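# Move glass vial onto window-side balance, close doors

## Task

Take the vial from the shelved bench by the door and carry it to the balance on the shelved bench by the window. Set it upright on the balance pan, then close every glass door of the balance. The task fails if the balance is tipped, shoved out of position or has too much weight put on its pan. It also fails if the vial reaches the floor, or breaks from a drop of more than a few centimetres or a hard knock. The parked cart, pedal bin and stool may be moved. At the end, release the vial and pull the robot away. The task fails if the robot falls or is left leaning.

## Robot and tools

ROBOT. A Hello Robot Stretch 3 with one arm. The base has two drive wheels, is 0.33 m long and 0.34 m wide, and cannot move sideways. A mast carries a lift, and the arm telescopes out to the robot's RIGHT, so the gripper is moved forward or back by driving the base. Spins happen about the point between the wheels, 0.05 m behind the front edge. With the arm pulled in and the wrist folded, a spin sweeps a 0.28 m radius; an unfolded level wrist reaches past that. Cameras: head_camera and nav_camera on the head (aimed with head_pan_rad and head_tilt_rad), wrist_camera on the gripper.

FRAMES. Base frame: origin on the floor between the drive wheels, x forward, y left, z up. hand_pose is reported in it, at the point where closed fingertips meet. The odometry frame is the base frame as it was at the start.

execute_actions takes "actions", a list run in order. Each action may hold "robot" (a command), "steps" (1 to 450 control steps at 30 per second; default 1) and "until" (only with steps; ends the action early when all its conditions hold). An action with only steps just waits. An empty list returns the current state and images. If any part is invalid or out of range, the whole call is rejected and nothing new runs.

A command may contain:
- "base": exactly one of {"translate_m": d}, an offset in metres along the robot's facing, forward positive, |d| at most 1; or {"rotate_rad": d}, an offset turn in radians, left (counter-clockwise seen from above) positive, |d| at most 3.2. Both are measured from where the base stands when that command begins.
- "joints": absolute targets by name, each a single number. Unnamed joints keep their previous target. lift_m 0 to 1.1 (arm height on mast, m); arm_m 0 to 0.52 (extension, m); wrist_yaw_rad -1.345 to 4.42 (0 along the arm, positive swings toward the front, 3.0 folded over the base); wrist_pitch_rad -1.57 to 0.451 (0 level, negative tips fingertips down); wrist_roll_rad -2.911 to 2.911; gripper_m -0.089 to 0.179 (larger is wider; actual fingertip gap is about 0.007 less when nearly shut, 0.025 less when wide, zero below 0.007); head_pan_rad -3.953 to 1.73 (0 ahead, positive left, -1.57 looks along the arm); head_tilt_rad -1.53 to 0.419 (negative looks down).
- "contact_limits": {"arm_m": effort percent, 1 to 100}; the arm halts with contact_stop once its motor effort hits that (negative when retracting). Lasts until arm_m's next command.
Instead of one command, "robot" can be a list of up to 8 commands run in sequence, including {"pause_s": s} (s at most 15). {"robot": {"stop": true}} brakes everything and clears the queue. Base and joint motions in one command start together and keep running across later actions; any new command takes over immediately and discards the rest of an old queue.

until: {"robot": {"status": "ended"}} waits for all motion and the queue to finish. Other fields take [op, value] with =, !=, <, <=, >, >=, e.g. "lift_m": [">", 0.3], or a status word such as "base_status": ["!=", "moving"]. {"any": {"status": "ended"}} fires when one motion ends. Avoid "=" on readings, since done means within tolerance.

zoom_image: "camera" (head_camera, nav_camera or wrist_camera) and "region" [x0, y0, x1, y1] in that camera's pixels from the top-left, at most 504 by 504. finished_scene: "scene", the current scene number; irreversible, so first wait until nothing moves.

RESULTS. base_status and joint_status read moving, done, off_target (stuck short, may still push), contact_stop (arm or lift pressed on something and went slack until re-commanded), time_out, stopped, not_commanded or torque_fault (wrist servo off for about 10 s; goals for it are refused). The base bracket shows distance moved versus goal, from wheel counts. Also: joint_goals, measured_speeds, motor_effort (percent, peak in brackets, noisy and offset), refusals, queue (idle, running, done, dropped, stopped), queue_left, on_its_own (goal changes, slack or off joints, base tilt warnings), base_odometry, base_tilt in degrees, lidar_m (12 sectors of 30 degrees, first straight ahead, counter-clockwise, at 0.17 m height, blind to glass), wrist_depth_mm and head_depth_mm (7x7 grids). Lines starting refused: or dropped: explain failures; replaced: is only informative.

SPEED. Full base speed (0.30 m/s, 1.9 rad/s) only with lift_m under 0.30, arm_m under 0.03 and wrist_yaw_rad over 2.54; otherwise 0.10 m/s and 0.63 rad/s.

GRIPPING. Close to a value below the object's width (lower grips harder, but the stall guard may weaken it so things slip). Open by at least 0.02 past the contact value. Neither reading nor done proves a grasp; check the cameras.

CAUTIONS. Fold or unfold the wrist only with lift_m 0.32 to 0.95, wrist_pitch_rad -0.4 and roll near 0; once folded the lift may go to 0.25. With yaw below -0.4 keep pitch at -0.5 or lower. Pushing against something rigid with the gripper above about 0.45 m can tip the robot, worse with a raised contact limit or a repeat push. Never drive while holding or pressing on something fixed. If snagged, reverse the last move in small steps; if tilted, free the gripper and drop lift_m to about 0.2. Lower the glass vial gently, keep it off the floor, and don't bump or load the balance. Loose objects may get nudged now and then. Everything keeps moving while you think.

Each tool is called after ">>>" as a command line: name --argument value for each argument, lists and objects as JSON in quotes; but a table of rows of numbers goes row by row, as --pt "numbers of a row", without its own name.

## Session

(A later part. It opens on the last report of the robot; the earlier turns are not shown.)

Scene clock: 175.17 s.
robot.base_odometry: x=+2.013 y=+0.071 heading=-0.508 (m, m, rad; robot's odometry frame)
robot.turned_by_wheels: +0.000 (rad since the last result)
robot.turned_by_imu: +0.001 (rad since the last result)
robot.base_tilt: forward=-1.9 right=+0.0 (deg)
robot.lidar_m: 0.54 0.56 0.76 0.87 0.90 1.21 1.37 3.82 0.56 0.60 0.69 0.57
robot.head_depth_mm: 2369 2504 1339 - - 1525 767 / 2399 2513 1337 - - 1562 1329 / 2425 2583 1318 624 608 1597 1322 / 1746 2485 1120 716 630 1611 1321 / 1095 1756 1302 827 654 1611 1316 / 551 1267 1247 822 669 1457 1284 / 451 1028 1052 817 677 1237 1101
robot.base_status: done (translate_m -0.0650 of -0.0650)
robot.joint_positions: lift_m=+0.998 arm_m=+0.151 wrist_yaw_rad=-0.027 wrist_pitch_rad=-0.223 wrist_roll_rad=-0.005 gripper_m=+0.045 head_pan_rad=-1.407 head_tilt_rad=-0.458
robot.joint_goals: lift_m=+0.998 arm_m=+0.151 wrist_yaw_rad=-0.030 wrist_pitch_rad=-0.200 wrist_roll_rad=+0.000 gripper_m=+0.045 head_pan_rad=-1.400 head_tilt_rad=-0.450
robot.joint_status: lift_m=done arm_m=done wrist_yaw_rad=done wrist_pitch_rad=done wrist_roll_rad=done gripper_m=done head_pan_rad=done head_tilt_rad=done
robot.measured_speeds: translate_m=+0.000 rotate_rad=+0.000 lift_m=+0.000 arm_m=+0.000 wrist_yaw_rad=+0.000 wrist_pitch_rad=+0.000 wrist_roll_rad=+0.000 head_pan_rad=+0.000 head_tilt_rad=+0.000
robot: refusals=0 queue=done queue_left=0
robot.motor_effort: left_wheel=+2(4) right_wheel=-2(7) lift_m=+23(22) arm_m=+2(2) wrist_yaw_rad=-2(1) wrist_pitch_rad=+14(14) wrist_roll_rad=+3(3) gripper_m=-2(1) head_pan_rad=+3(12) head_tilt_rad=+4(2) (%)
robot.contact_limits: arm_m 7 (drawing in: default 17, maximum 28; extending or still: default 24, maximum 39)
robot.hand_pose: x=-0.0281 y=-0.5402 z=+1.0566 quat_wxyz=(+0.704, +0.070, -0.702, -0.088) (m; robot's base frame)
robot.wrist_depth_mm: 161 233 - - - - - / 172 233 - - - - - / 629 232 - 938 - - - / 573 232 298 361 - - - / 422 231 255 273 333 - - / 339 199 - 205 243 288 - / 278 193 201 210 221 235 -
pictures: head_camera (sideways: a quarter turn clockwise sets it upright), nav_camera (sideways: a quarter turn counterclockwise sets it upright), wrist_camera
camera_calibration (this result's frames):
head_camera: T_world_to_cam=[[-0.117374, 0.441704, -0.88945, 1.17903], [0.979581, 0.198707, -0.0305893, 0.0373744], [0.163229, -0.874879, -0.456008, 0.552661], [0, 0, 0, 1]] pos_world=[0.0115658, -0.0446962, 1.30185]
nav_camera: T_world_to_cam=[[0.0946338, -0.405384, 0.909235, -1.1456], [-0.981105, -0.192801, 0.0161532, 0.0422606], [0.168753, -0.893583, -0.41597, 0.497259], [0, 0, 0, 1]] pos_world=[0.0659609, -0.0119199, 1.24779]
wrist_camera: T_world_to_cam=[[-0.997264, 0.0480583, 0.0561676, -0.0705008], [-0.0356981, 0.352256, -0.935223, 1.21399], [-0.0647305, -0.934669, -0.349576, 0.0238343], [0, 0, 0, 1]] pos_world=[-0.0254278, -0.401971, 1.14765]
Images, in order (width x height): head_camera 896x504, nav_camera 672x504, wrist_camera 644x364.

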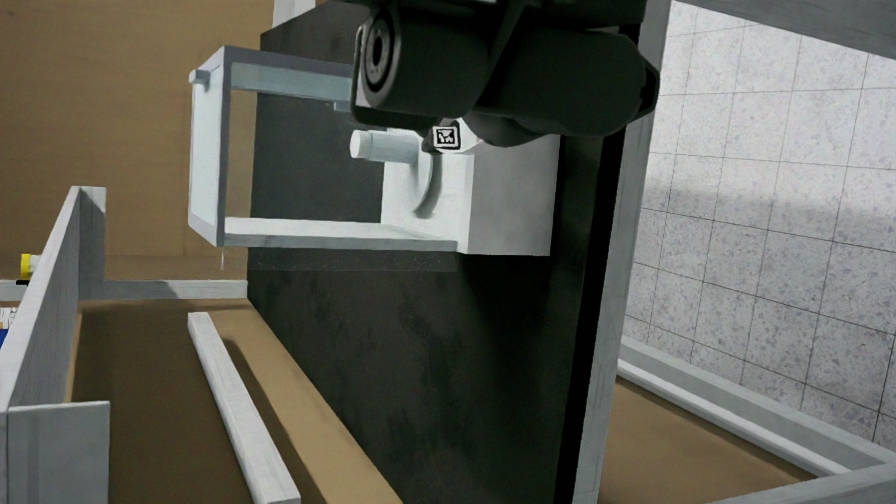

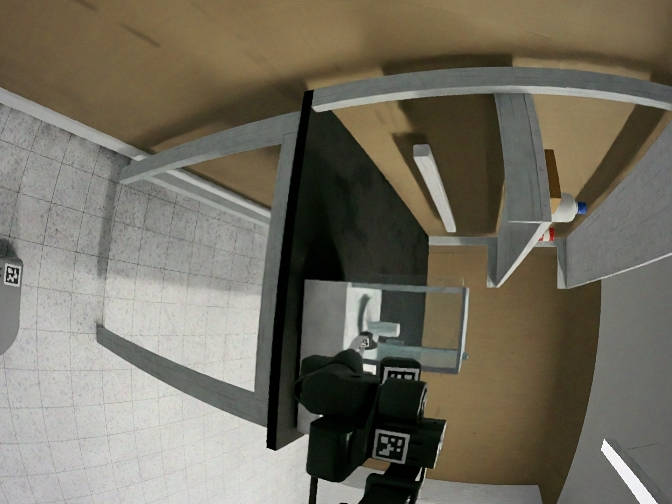

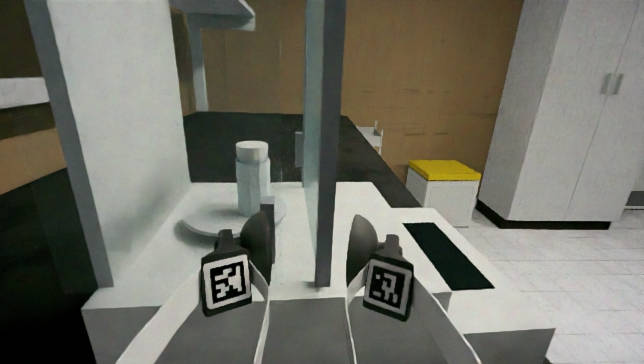

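>>> execute_actions --actions '[{"robot":[{"base":{"translate_m":-0.018}}],"steps":300,"until":{"robot":{"status":"ended"}}}]'

Scene clock: 177.67 s.
robot.base_odometry: x=+1.997 y=+0.079 heading=-0.508 (m, m, rad; robot's odometry frame)
robot.turned_by_wheels: +0.000 (rad since the last result)
robot.turned_by_imu: +0.001 (rad since the last result)
robot.base_tilt: forward=-1.9 right=+0.0 (deg)
robot.lidar_m: 0.56 0.58 0.78 0.87 0.90 1.21 1.35 4.13 0.56 0.56 0.70 0.59
robot.head_depth_mm: 2357 2514 1456 - - 712 749 / 2421 2549 1227 - - 1559 1322 / 2409 2614 1328 621 609 1610 1330 / 1759 2471 718 617 626 1604 1316 / 1546 1805 1303 824 656 1595 1313 / 1131 1313 1283 820 669 1464 1308 / 452 1066 1088 816 679 1280 1162
robot.base_status: done (translate_m -0.0180 of -0.0180)
robot.joint_positions: lift_m=+0.998 arm_m=+0.151 wrist_yaw_rad=-0.027 wrist_pitch_rad=-0.223 wrist_roll_rad=-0.005 gripper_m=+0.045 head_pan_rad=-1.407 head_tilt_rad=-0.458
robot.joint_goals: lift_m=+0.998 arm_m=+0.151 wrist_yaw_rad=-0.030 wrist_pitch_rad=-0.200 wrist_roll_rad=+0.000 gripper_m=+0.045 head_pan_rad=-1.400 head_tilt_rad=-0.450
robot.joint_status: lift_m=done arm_m=done wrist_yaw_rad=done wrist_pitch_rad=done wrist_roll_rad=done gripper_m=done head_pan_rad=done head_tilt_rad=done
robot.measured_speeds: translate_m=+0.000 rotate_rad=+0.000 lift_m=+0.000 arm_m=+0.000 wrist_yaw_rad=+0.000 wrist_pitch_rad=+0.000 wrist_roll_rad=+0.000 head_pan_rad=+0.000 head_tilt_rad=+0.000
robot: refusals=0 queue=done queue_left=0
robot.motor_effort: left_wheel=+2(3) right_wheel=-2(6) lift_m=+22(22) arm_m=+2(2) wrist_yaw_rad=-2(2) wrist_pitch_rad=+14(14) wrist_roll_rad=+3(3) gripper_m=+0(2) head_pan_rad=+3(3) head_tilt_rad=+2(4) (%)
robot.contact_limits: arm_m 7 (drawing in: default 17, maximum 28; extending or still: default 24, maximum 39)
robot.hand_pose: x=-0.0281 y=-0.5402 z=+1.0566 quat_wxyz=(+0.704, +0.070, -0.702, -0.088) (m; robot's base frame)
robot.wrist_depth_mm: 181 271 - - - - - / 182 272 - - - - - / 187 272 - - - - - / 186 270 294 370 - - - / 394 247 253 276 358 - - / 323 203 - 206 275 - - / 197 194 204 212 223 239 -
pictures: head_camera (sideways: a quarter turn clockwise sets it upright), nav_camera (sideways: a quarter turn counterclockwise sets it upright), wrist_camera
camera_calibration (this result's frames):
head_camera: T_world_to_cam=[[-0.117377, 0.441703, -0.88945, 1.17903], [0.97958, 0.198713, -0.0305893, 0.0373744], [0.163234, -0.874878, -0.456008, 0.552661], [0, 0, 0, 1]] pos_world=[0.0115661, -0.0446961, 1.30185]
nav_camera: T_world_to_cam=[[0.0946361, -0.405384, 0.909235, -1.1456], [-0.981104, -0.192807, 0.0161532, 0.0422606], [0.168759, -0.893582, -0.41597, 0.497259], [0, 0, 0, 1]] pos_world=[0.065961, -0.0119196, 1.24779]
wrist_camera: T_world_to_cam=[[-0.997264, 0.0480577, 0.0561675, -0.0705008], [-0.0356982, 0.352256, -0.935223, 1.21399], [-0.06473, -0.934669, -0.349576, 0.0238342], [0, 0, 0, 1]] pos_world=[-0.0254277, -0.401971, 1.14765]
Images, in order (width x height): head_camera 896x504, nav_camera 672x504, wrist_camera 644x364.

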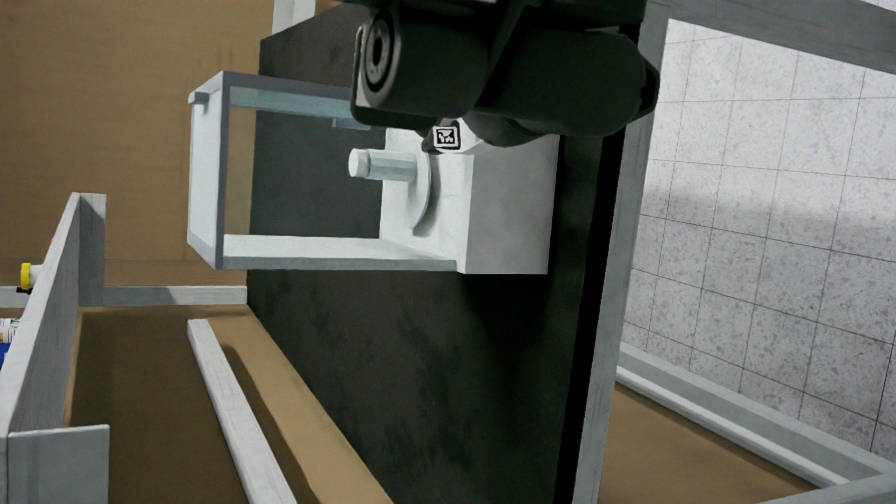

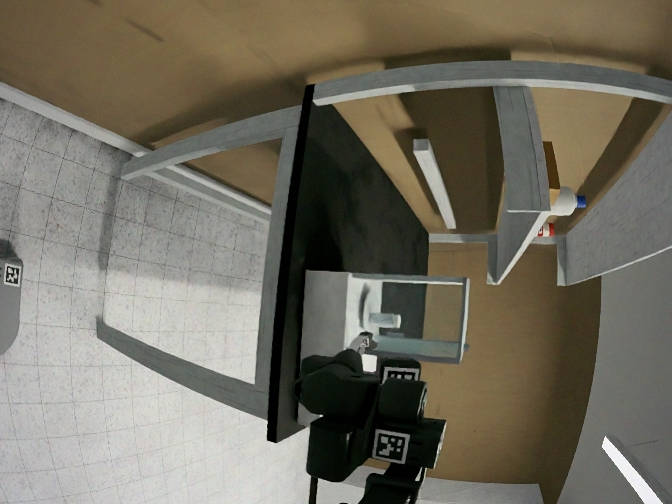

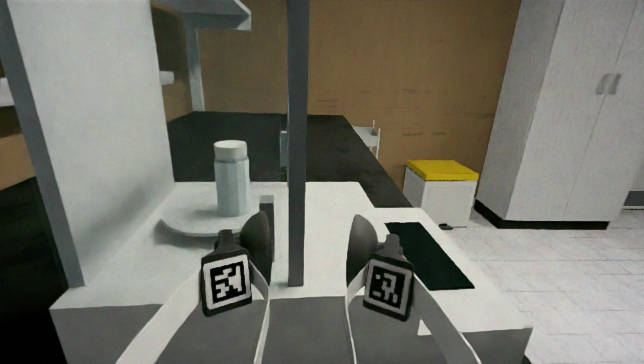

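>>> execute_actions --actions '[{"robot":[{"base":{"translate_m":-0.006}}],"steps":300,"until":{"robot":{"status":"ended"}}}]'

Scene clock: 180.20 s.
robot.base_odometry: x=+1.992 y=+0.082 heading=-0.508 (m, m, rad; robot's odometry frame)
robot.turned_by_wheels: +0.000 (rad since the last result)
robot.turned_by_imu: +0.000 (rad since the last result)
robot.base_tilt: forward=-1.9 right=-0.1 (deg)
robot.lidar_m: 0.57 0.59 0.79 0.87 0.89 1.21 1.34 4.13 0.56 0.56 0.70 0.59
robot.head_depth_mm: 2351 2570 1610 - - 684 744 / 2412 2531 1278 - - 1571 1326 / 2448 2615 1318 621 610 1621 1327 / 1772 2552 1122 619 628 1606 1319 / 1448 1838 1304 827 656 1594 1317 / 1128 1321 1288 822 668 1489 1315 / 455 1071 1096 816 678 1290 1197
robot.base_status: done (translate_m -0.0060 of -0.0060)
robot.joint_positions: lift_m=+0.998 arm_m=+0.151 wrist_yaw_rad=-0.027 wrist_pitch_rad=-0.223 wrist_roll_rad=-0.005 gripper_m=+0.045 head_pan_rad=-1.407 head_tilt_rad=-0.458
robot.joint_goals: lift_m=+0.998 arm_m=+0.151 wrist_yaw_rad=-0.030 wrist_pitch_rad=-0.200 wrist_roll_rad=+0.000 gripper_m=+0.045 head_pan_rad=-1.400 head_tilt_rad=-0.450
robot.joint_status: lift_m=done arm_m=done wrist_yaw_rad=done wrist_pitch_rad=done wrist_roll_rad=done gripper_m=done head_pan_rad=done head_tilt_rad=done
robot.measured_speeds: translate_m=+0.000 rotate_rad=+0.000 lift_m=+0.000 arm_m=+0.000 wrist_yaw_rad=+0.000 wrist_pitch_rad=+0.000 wrist_roll_rad=+0.000 head_pan_rad=+0.000 head_tilt_rad=+0.000
robot: refusals=0 queue=done queue_left=0
robot.motor_effort: left_wheel=+2(2) right_wheel=-1(7) lift_m=+22(22) arm_m=+2(2) wrist_yaw_rad=-1(1) wrist_pitch_rad=+14(14) wrist_roll_rad=+3(3) gripper_m=-1(0) head_pan_rad=+3(2) head_tilt_rad=+4(3) (%)
robot.contact_limits: arm_m 7 (drawing in: default 17, maximum 28; extending or still: default 24, maximum 39)
robot.hand_pose: x=-0.0282 y=-0.5402 z=+1.0566 quat_wxyz=(+0.704, +0.070, -0.702, -0.088) (m; robot's base frame)
robot.wrist_depth_mm: 190 286 - - - - - / 191 284 - - - - - / 191 284 - - - - - / 197 285 349 394 - - - / 208 248 254 272 378 - - / 208 202 - 206 274 - - / 193 194 204 213 225 238 -
pictures: head_camera (sideways: a quarter turn clockwise sets it upright), nav_camera (sideways: a quarter turn counterclockwise sets it upright), wrist_camera
camera_calibration (this result's frames):
head_camera: T_world_to_cam=[[-0.117381, 0.441702, -0.88945, 1.17903], [0.979578, 0.198723, -0.0305893, 0.0373744], [0.163243, -0.874876, -0.456008, 0.552661], [0, 0, 0, 1]] pos_world=[0.0115665, -0.0446961, 1.30185]
nav_camera: T_world_to_cam=[[0.0946403, -0.405383, 0.909235, -1.1456], [-0.981102, -0.192817, 0.0161532, 0.0422606], [0.168768, -0.893581, -0.41597, 0.497259], [0, 0, 0, 1]] pos_world=[0.0659611, -0.0119189, 1.24779]
wrist_camera: T_world_to_cam=[[-0.997248, 0.0483871, 0.0561676, -0.0704032], [-0.035582, 0.352268, -0.935223, 1.214], [-0.0650387, -0.934648, -0.349576, 0.023834], [0, 0, 0, 1]] pos_world=[-0.0254628, -0.40197, 1.14765]
Images, in order (width x height): head_camera 896x504, nav_camera 672x504, wrist_camera 644x364.

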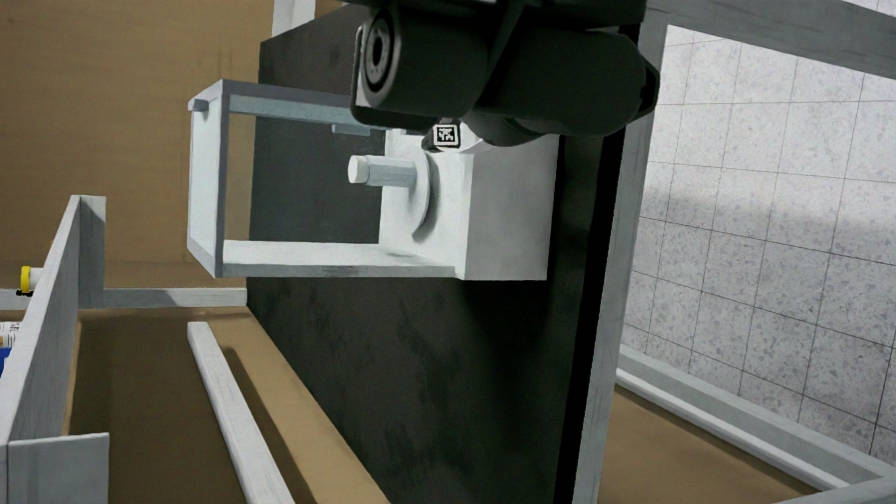

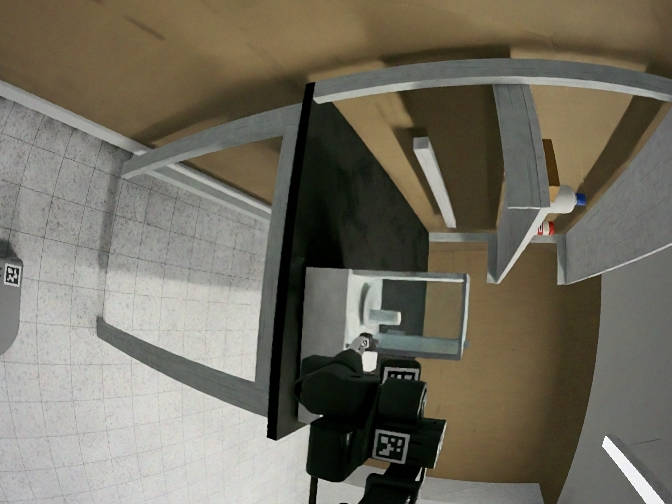

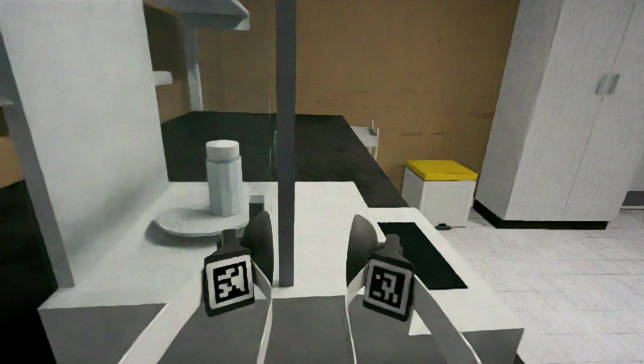

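>>> execute_actions --actions '[{"robot":[{"joints":{"arm_m":0.14}},{"base":{"translate_m":0.022}},{"joints":{"arm_m":0.159},"contact_limits":{"arm_m":7}},{"base":{"translate_m":-0.012}}],"steps":300,"until":{"robot":{"status":"ended"}}}]'

>>> zoom_image --camera "wrist_camera" --region '[180, 60, 440, 330]'

Scene clock: 188.23 s.
robot.base_odometry: x=+2.001 y=+0.077 heading=-0.508 (m, m, rad; robot's odometry frame)
robot.turned_by_wheels: +0.000 (rad since the last result)
robot.turned_by_imu: +0.001 (rad since the last result)
robot.base_tilt: forward=-1.9 right=-0.1 (deg)
robot.lidar_m: 0.56 0.58 0.78 0.87 0.89 1.21 1.35 4.15 0.56 0.56 0.69 0.58
robot.head_depth_mm: 2352 2557 1465 - - 1475 755 / 2406 2528 1233 - - 1564 1336 / 2412 2620 1314 622 609 1601 1329 / 1772 2528 1125 619 623 1605 1323 / 1528 1809 1304 827 656 1588 1317 / 748 1305 1275 821 669 1480 1279 / 452 1052 1074 817 679 1269 1163
robot.base_status: done (translate_m -0.0120 of -0.0120)
robot.joint_positions: lift_m=+0.998 arm_m=+0.159 wrist_yaw_rad=-0.027 wrist_pitch_rad=-0.223 wrist_roll_rad=-0.005 gripper_m=+0.045 head_pan_rad=-1.407 head_tilt_rad=-0.458
robot.joint_goals: lift_m=+0.998 arm_m=+0.159 wrist_yaw_rad=-0.030 wrist_pitch_rad=-0.200 wrist_roll_rad=+0.000 gripper_m=+0.045 head_pan_rad=-1.400 head_tilt_rad=-0.450
robot.joint_status: lift_m=done arm_m=done wrist_yaw_rad=done wrist_pitch_rad=done wrist_roll_rad=done gripper_m=done head_pan_rad=done head_tilt_rad=done
robot.measured_speeds: translate_m=+0.000 rotate_rad=+0.000 lift_m=+0.000 arm_m=+0.000 wrist_yaw_rad=+0.000 wrist_pitch_rad=+0.000 wrist_roll_rad=+0.000 head_pan_rad=+0.000 head_tilt_rad=+0.000
robot: refusals=0 queue=done queue_left=0
robot.motor_effort: left_wheel=+2(5) right_wheel=-2(4) lift_m=+22(23) arm_m=+2(2) wrist_yaw_rad=-2(2) wrist_pitch_rad=+14(14) wrist_roll_rad=+3(3) gripper_m=-1(0) head_pan_rad=+3(2) head_tilt_rad=+3(3) (%)
robot.contact_limits: arm_m 7 (drawing in: default 17, maximum 28; extending or still: default 24, maximum 39)
robot.hand_pose: x=-0.0282 y=-0.5482 z=+1.0566 quat_wxyz=(+0.704, +0.070, -0.702, -0.089) (m; robot's base frame)
robot.wrist_depth_mm: 177 263 - - - - - / 177 262 - - - - - / 182 263 - - - - - / 183 264 350 371 - - - / 195 242 256 258 358 - - / 316 203 - 199 275 - - / 184 182 192 201 211 230 -
pictures: head_camera (sideways: a quarter turn clockwise sets it upright), nav_camera (sideways: a quarter turn counterclockwise sets it upright), wrist_camera
camera_calibration (this result's frames):
head_camera: T_world_to_cam=[[-0.117397, 0.441698, -0.88945, 1.17903], [0.979571, 0.198759, -0.0305893, 0.0373745], [0.163275, -0.87487, -0.456008, 0.552661], [0, 0, 0, 1]] pos_world=[0.0115682, -0.0446959, 1.30185]
nav_camera: T_world_to_cam=[[0.0946552, -0.405379, 0.909235, -1.1456], [-0.981095, -0.192853, 0.0161532, 0.0422606], [0.168801, -0.893574, -0.41597, 0.497259], [0, 0, 0, 1]] pos_world=[0.0659615, -0.0119167, 1.24779]
wrist_camera: T_world_to_cam=[[-0.997244, 0.0484774, 0.0561682, -0.0699895], [-0.0355506, 0.352271, -0.935223, 1.21682], [-0.0651236, -0.934642, -0.349576, 0.0163626], [0, 0, 0, 1]] pos_world=[-0.0254724, -0.409963, 1.14765]
Images, in order (width x height): head_camera 896x504, nav_camera 672x504, wrist_camera 644x364.

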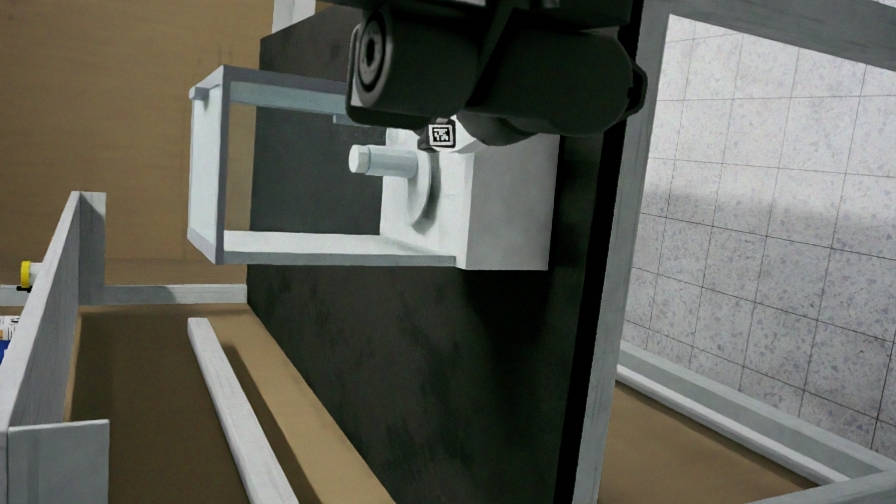

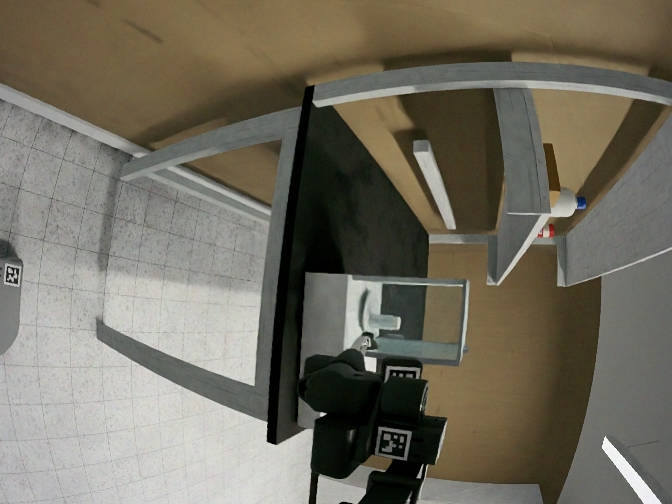

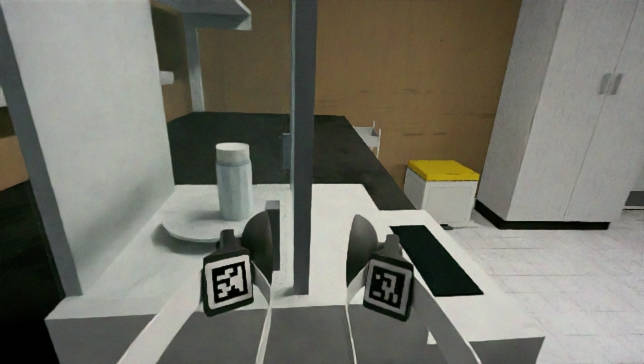

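Region (180, 60, 440, 330) of wrist_camera's 644x364 image, scaled by 1.867; it fills the left 485 columns of this view, and the rest is white.

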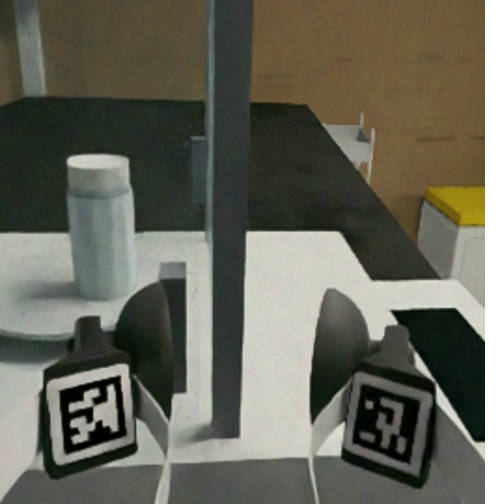

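>>> execute_actions --actions '[{"robot":[{"base":{"translate_m":-0.008}}],"steps":300,"until":{"robot":{"status":"ended"}}}]'

>>> zoom_image --camera "wrist_camera" --region '[180, 60, 440, 330]'

Scene clock: 192.47 s.
robot.base_odometry: x=+1.994 y=+0.081 heading=-0.508 (m, m, rad; robot's odometry frame)
robot.turned_by_wheels: +0.000 (rad since the last result)
robot.turned_by_imu: +0.001 (rad since the last result)
robot.base_tilt: forward=-1.9 right=+0.0 (deg)
robot.lidar_m: 0.57 0.58 0.79 0.87 0.89 1.20 1.34 3.79 0.56 0.56 0.70 0.59
robot.head_depth_mm: 2369 2540 1604 - - 688 744 / 2409 2534 1328 - - 1577 1332 / 2444 2604 1317 623 610 1614 1323 / 1752 2554 1117 620 629 1602 1323 / 1452 1821 1301 826 655 1607 1326 / 1129 1312 1294 822 667 1483 1309 / 453 1074 1094 818 677 1284 1200
robot.base_status: done (translate_m -0.0080 of -0.0080)
robot.joint_positions: lift_m=+0.998 arm_m=+0.159 wrist_yaw_rad=-0.027 wrist_pitch_rad=-0.223 wrist_roll_rad=-0.005 gripper_m=+0.045 head_pan_rad=-1.407 head_tilt_rad=-0.458
robot.joint_goals: lift_m=+0.998 arm_m=+0.159 wrist_yaw_rad=-0.030 wrist_pitch_rad=-0.200 wrist_roll_rad=+0.000 gripper_m=+0.045 head_pan_rad=-1.400 head_tilt_rad=-0.450
robot.joint_status: lift_m=done arm_m=done wrist_yaw_rad=done wrist_pitch_rad=done wrist_roll_rad=done gripper_m=done head_pan_rad=done head_tilt_rad=done
robot.measured_speeds: translate_m=+0.000 rotate_rad=+0.000 lift_m=+0.000 arm_m=+0.000 wrist_yaw_rad=+0.000 wrist_pitch_rad=+0.000 wrist_roll_rad=+0.000 head_pan_rad=+0.000 head_tilt_rad=+0.000
robot: refusals=0 queue=done queue_left=0
robot.motor_effort: left_wheel=+2(4) right_wheel=-2(5) lift_m=+22(23) arm_m=+2(2) wrist_yaw_rad=-1(1) wrist_pitch_rad=+14(14) wrist_roll_rad=+3(3) gripper_m=+1(1) head_pan_rad=+2(3) head_tilt_rad=+3(3) (%)
robot.contact_limits: arm_m 7 (drawing in: default 17, maximum 28; extending or still: default 24, maximum 39)
robot.hand_pose: x=-0.0282 y=-0.5482 z=+1.0566 quat_wxyz=(+0.704, +0.070, -0.702, -0.088) (m; robot's base frame)
robot.wrist_depth_mm: 187 282 - - - - - / 189 281 - - - - - / 189 280 - - - - - / 193 280 351 368 - - - / 193 246 253 259 383 - - / 204 203 - 198 278 - - / 181 184 193 203 212 232 -
pictures: head_camera (sideways: a quarter turn clockwise sets it upright), nav_camera (sideways: a quarter turn counterclockwise sets it upright), wrist_camera
camera_calibration (this result's frames):
head_camera: T_world_to_cam=[[-0.117397, 0.441698, -0.88945, 1.17903], [0.979571, 0.198759, -0.0305893, 0.0373745], [0.163275, -0.87487, -0.456008, 0.55266], [0, 0, 0, 1]] pos_world=[0.0115682, -0.0446959, 1.30185]
nav_camera: T_world_to_cam=[[0.0946553, -0.405379, 0.909235, -1.1456], [-0.981095, -0.192853, 0.0161532, 0.0422606], [0.168801, -0.893574, -0.41597, 0.497259], [0, 0, 0, 1]] pos_world=[0.0659615, -0.0119167, 1.24779]
wrist_camera: T_world_to_cam=[[-0.997246, 0.0484289, 0.0561684, -0.0700043], [-0.0355679, 0.352269, -0.935223, 1.21682], [-0.0650782, -0.934645, -0.349576, 0.0163576], [0, 0, 0, 1]] pos_world=[-0.0254673, -0.409969, 1.14765]
Images, in order (width x height): head_camera 896x504, nav_camera 672x504, wrist_camera 644x364.

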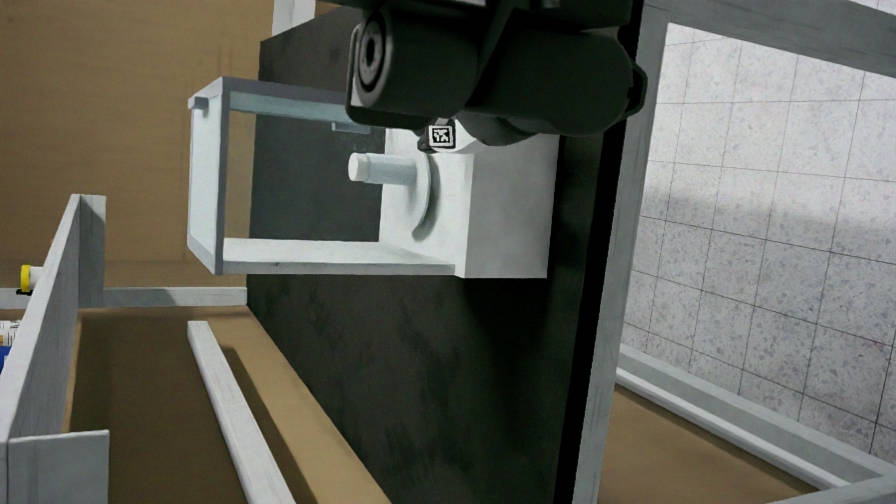

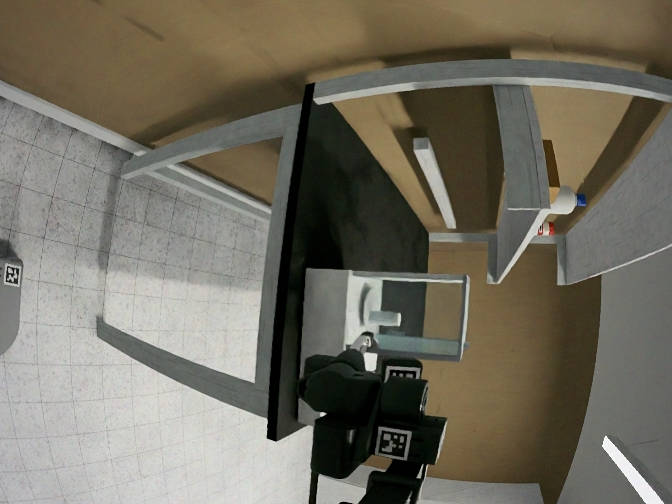

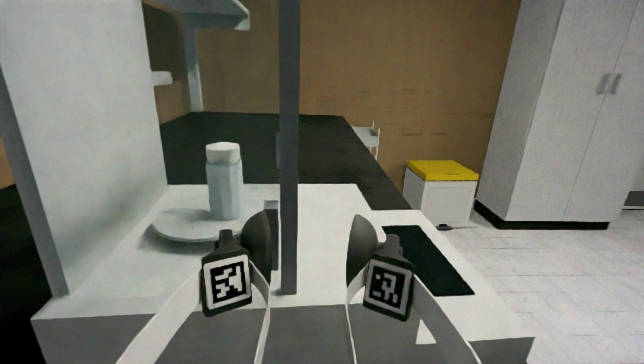

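Region (180, 60, 440, 330) of wrist_camera's 644x364 image, scaled by 1.867; it fills the left 485 columns of this view, and the rest is white.

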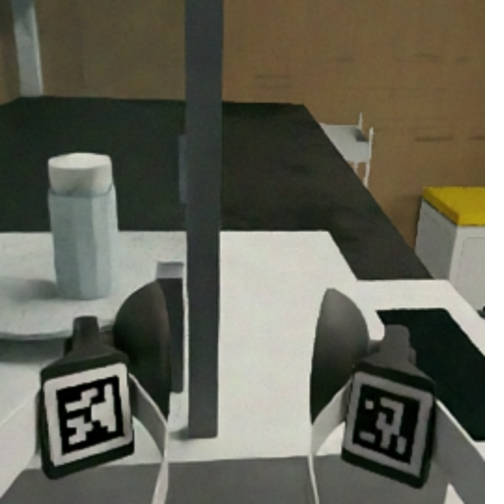

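It kept sliding, so I'll push a few more millimetres to reach the stop.

>>> execute_actions --actions '[{"robot":[{"base":{"translate_m":-0.005}}],"steps":300,"until":{"robot":{"status":"ended"}}}]'

>>> zoom_image --camera "wrist_camera" --region '[180, 60, 440, 330]'

Scene clock: 194.97 s.
robot.base_odometry: x=+1.990 y=+0.084 heading=-0.508 (m, m, rad; robot's odometry frame)
robot.turned_by_wheels: +0.000 (rad since the last result)
robot.turned_by_imu: +0.001 (rad since the last result)
robot.base_tilt: forward=-1.9 right=+0.0 (deg)
robot.lidar_m: 0.57 0.59 0.80 0.87 0.89 1.21 1.34 4.14 0.56 0.55 0.70 0.60
robot.head_depth_mm: 2359 2568 1613 - - 675 738 / 2431 2522 1330 - - 1574 1320 / 2416 2617 1316 622 610 1617 1326 / 1762 2561 1120 613 625 1607 1325 / 1565 1840 1301 827 654 1588 1318 / 1132 1328 1295 820 668 1502 1316 / 456 1077 1103 818 677 1289 1190
robot.base_status: done (translate_m -0.0050 of -0.0050)
robot.joint_positions: lift_m=+0.998 arm_m=+0.159 wrist_yaw_rad=-0.024 wrist_pitch_rad=-0.223 wrist_roll_rad=-0.005 gripper_m=+0.045 head_pan_rad=-1.407 head_tilt_rad=-0.458
robot.joint_goals: lift_m=+0.998 arm_m=+0.159 wrist_yaw_rad=-0.030 wrist_pitch_rad=-0.200 wrist_roll_rad=+0.000 gripper_m=+0.045 head_pan_rad=-1.400 head_tilt_rad=-0.450
robot.joint_status: lift_m=done arm_m=done wrist_yaw_rad=done wrist_pitch_rad=done wrist_roll_rad=done gripper_m=done head_pan_rad=done head_tilt_rad=done
robot.measured_speeds: translate_m=+0.000 rotate_rad=+0.000 lift_m=+0.000 arm_m=+0.000 wrist_yaw_rad=+0.000 wrist_pitch_rad=+0.000 wrist_roll_rad=+0.000 head_pan_rad=+0.000 head_tilt_rad=+0.000
robot: refusals=0 queue=done queue_left=0
robot.motor_effort: left_wheel=+4(5) right_wheel=-4(6) lift_m=+22(22) arm_m=+2(2) wrist_yaw_rad=-3(4) wrist_pitch_rad=+14(14) wrist_roll_rad=+3(3) gripper_m=-2(1) head_pan_rad=+3(3) head_tilt_rad=+3(3) (%)
robot.contact_limits: arm_m 7 (drawing in: default 17, maximum 28; extending or still: default 24, maximum 39)
robot.hand_pose: x=-0.0272 y=-0.5482 z=+1.0566 quat_wxyz=(+0.704, +0.071, -0.702, -0.087) (m; robot's base frame)
robot.wrist_depth_mm: 194 288 - - - - - / 193 287 - - - - - / 192 287 - - - - - / 192 285 334 672 - - - / 199 246 251 274 382 - - / 197 205 198 200 276 - - / 182 186 194 201 214 230 -
pictures: head_camera (sideways: a quarter turn clockwise sets it upright), nav_camera (sideways: a quarter turn counterclockwise sets it upright), wrist_camera
camera_calibration (this result's frames):
head_camera: T_world_to_cam=[[-0.117397, 0.441698, -0.88945, 1.17903], [0.979571, 0.198759, -0.0305893, 0.0373745], [0.163275, -0.87487, -0.456008, 0.552661], [0, 0, 0, 1]] pos_world=[0.0115682, -0.0446959, 1.30185]
nav_camera: T_world_to_cam=[[0.0946552, -0.405379, 0.909235, -1.1456], [-0.981095, -0.192853, 0.0161532, 0.0422606], [0.168801, -0.893574, -0.41597, 0.497259], [0, 0, 0, 1]] pos_world=[0.0659615, -0.0119167, 1.24779]
wrist_camera: T_world_to_cam=[[-0.99742, 0.0446931, 0.0561702, -0.0711447], [-0.0368889, 0.352133, -0.935223, 1.21675], [-0.0615775, -0.934882, -0.349576, 0.0163602], [0, 0, 0, 1]] pos_world=[-0.0250692, -0.409984, 1.14765]
Images, in order (width x height): head_camera 896x504, nav_camera 672x504, wrist_camera 644x364.

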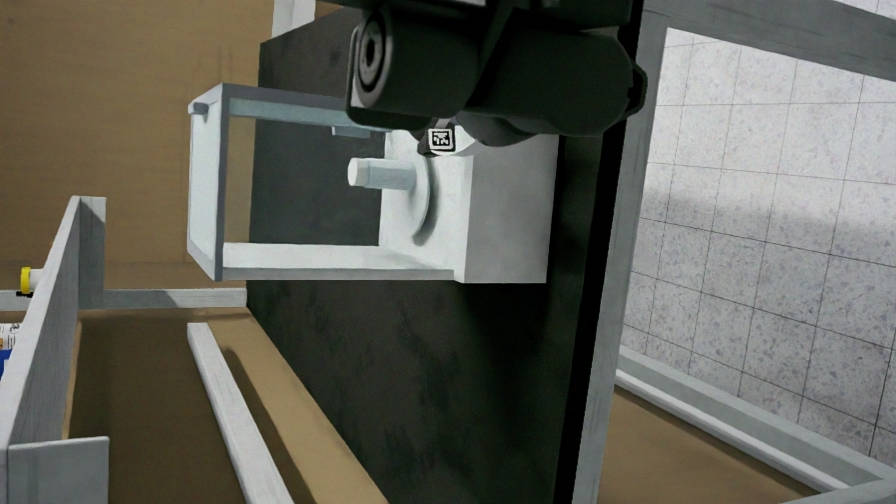

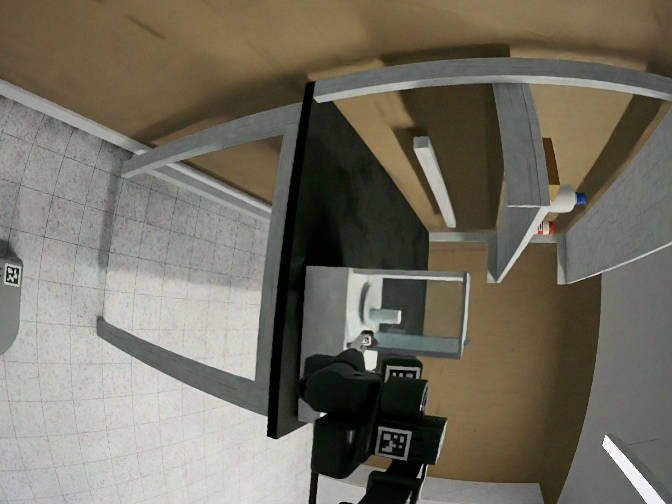

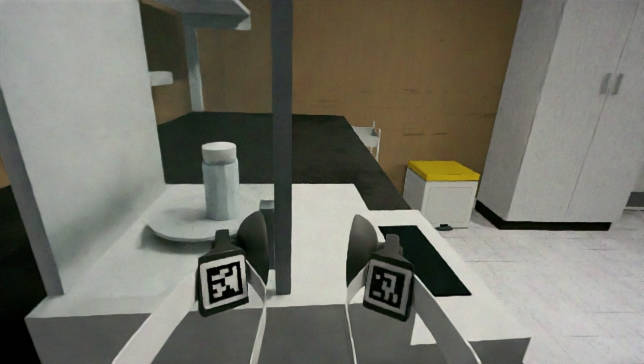

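Region (180, 60, 440, 330) of wrist_camera's 644x364 image, scaled by 1.867; it fills the left 485 columns of this view, and the rest is white.

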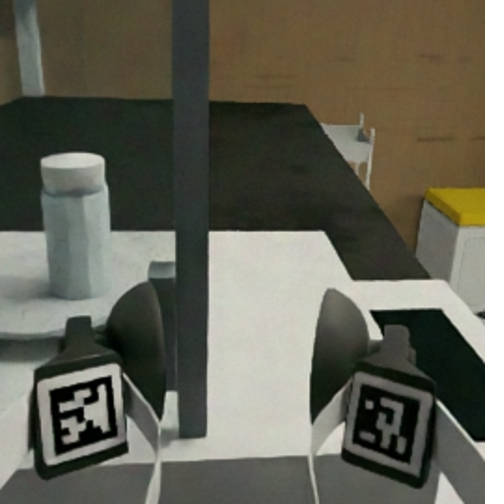

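The door is at its stop. Retracting and moving clear.

>>> execute_actions --actions '[{"robot":{"joints":{"arm_m":0.0}},"steps":100,"until":{"robot":{"arm_m":["<",0.1]}}},{"robot":{"base":{"translate_m":-0.25},"joints":{"head_pan_rad":-1.05,"wrist_yaw_rad":1.5}},"steps":300,"until":{"robot":{"status":"ended"}}}]'

Scene clock: 200.77 s.
robot.base_odometry: x=+1.771 y=+0.205 heading=-0.508 (m, m, rad; robot's odometry frame)
robot.turned_by_wheels: +0.000 (rad since the last result)
robot.turned_by_imu: +0.002 (rad since the last result)
robot.base_tilt: forward=-1.9 right=+0.0 (deg)
robot.lidar_m: 0.82 0.85 0.90 0.86 0.89 1.11 1.09 3.55 2.57 0.54 1.01 0.85
robot.head_depth_mm: 2359 2590 1353 673 589 653 1337 / 1783 1987 1225 626 624 673 - / 1570 1682 1133 648 660 - - / 1297 710 700 688 720 - - / 1077 1220 1269 825 1557 1556 - / 732 1071 1134 823 1355 1395 1289 / 597 971 1028 863 1026 1162 1256
robot.base_status: done (translate_m -0.2500 of -0.2500)
robot.joint_positions: lift_m=+0.998 arm_m=+0.000 wrist_yaw_rad=+1.497 wrist_pitch_rad=-0.223 wrist_roll_rad=-0.005 gripper_m=+0.045 head_pan_rad=-1.057 head_tilt_rad=-0.458
robot.joint_goals: lift_m=+0.998 arm_m=+0.000 wrist_yaw_rad=+1.500 wrist_pitch_rad=-0.200 wrist_roll_rad=+0.000 gripper_m=+0.045 head_pan_rad=-1.050 head_tilt_rad=-0.450
robot.joint_status: lift_m=done arm_m=done wrist_yaw_rad=done wrist_pitch_rad=done wrist_roll_rad=done gripper_m=done head_pan_rad=done head_tilt_rad=done
robot.measured_speeds: translate_m=+0.000 rotate_rad=+0.000 lift_m=+0.000 arm_m=+0.000 wrist_yaw_rad=+0.000 wrist_pitch_rad=+0.000 wrist_roll_rad=+0.000 head_pan_rad=+0.000 head_tilt_rad=+0.000
robot: refusals=0 queue=done queue_left=0
robot.motor_effort: left_wheel=+2(3) right_wheel=-1(4) lift_m=+23(23) arm_m=-2(1) wrist_yaw_rad=+3(3) wrist_pitch_rad=+14(14) wrist_roll_rad=+3(3) gripper_m=+0(1) head_pan_rad=+3(19) head_tilt_rad=+3(4) (%)
robot.hand_pose: x=+0.2225 y=-0.1634 z=+1.0566 quat_wxyz=(+0.570, +0.535, -0.460, +0.422) (m; robot's base frame)
robot.wrist_depth_mm: 633 636 655 681 687 724 731 / 660 673 701 724 717 774 757 / 694 723 732 754 777 806 819 / 749 759 780 830 837 734 777 / 770 798 817 870 864 570 472 / 841 869 - 935 810 982 379 / 901 889 961 - - - 387
pictures: head_camera (sideways: a quarter turn clockwise sets it upright), nav_camera (sideways: a quarter turn counterclockwise sets it upright), wrist_camera
camera_calibration (this result's frames):
head_camera: T_world_to_cam=[[-0.261674, 0.374564, -0.88951, 1.17999], [0.852037, 0.522587, -0.0305942, 0.0381588], [0.453387, -0.765901, -0.45589, 0.550737], [0, 0, 0, 1]] pos_world=[0.0265623, -0.0401113, 1.30185]
nav_camera: T_world_to_cam=[[0.227856, -0.348243, 0.90929, -1.14649], [-0.855492, -0.517564, 0.0161573, 0.0414891], [0.464989, -0.781572, -0.415849, 0.495294], [0, 0, 0, 1]] pos_world=[0.0664222, 0.00932509, 1.24779]
wrist_camera: T_world_to_cam=[[-0.0950044, -0.993898, 0.0560391, -0.209567], [-0.353537, -0.0189373, -0.935229, 1.10028], [0.930583, -0.108663, -0.349581, 0.305754], [0, 0, 0, 1]] pos_world=[0.084552, -0.154228, 1.14765]
Images, in order (width x height): head_camera 896x504, nav_camera 672x504, wrist_camera 644x364.

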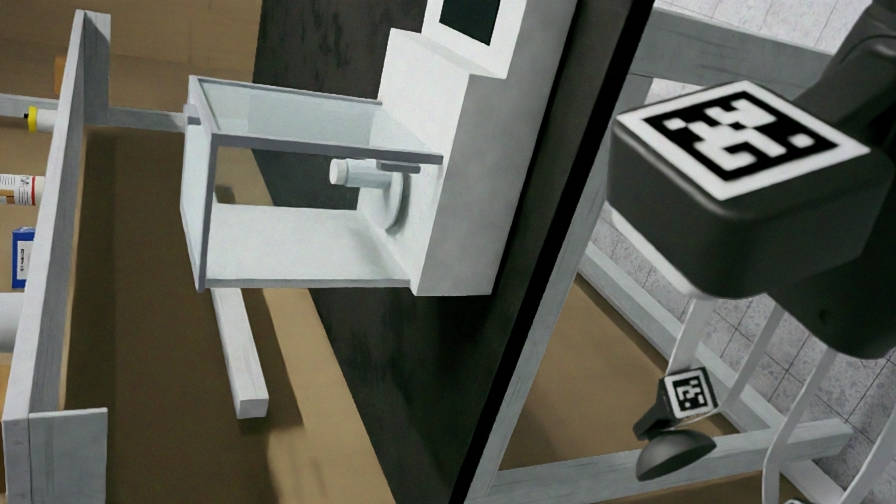

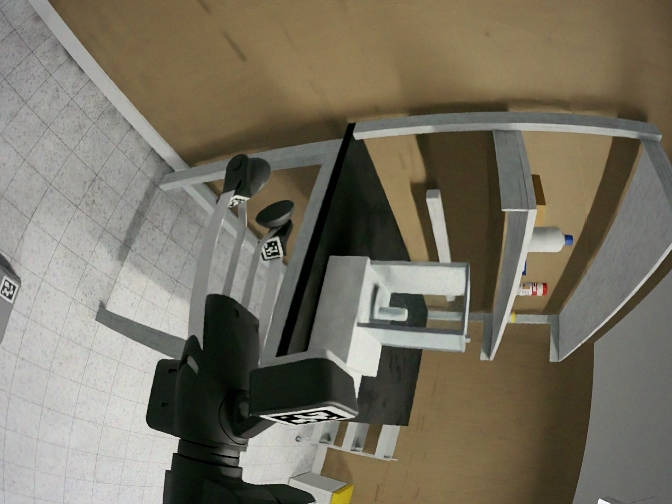

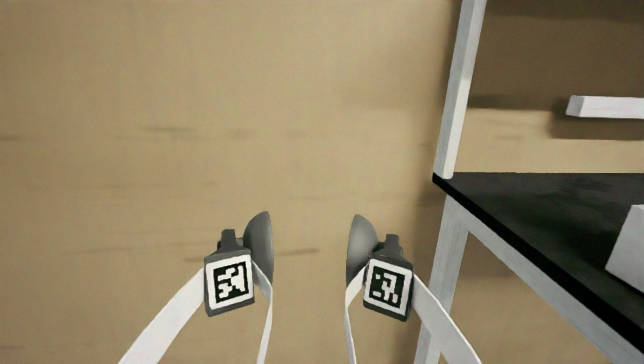

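>>> finished_scene --scene 1

The scene is finished: the task was done.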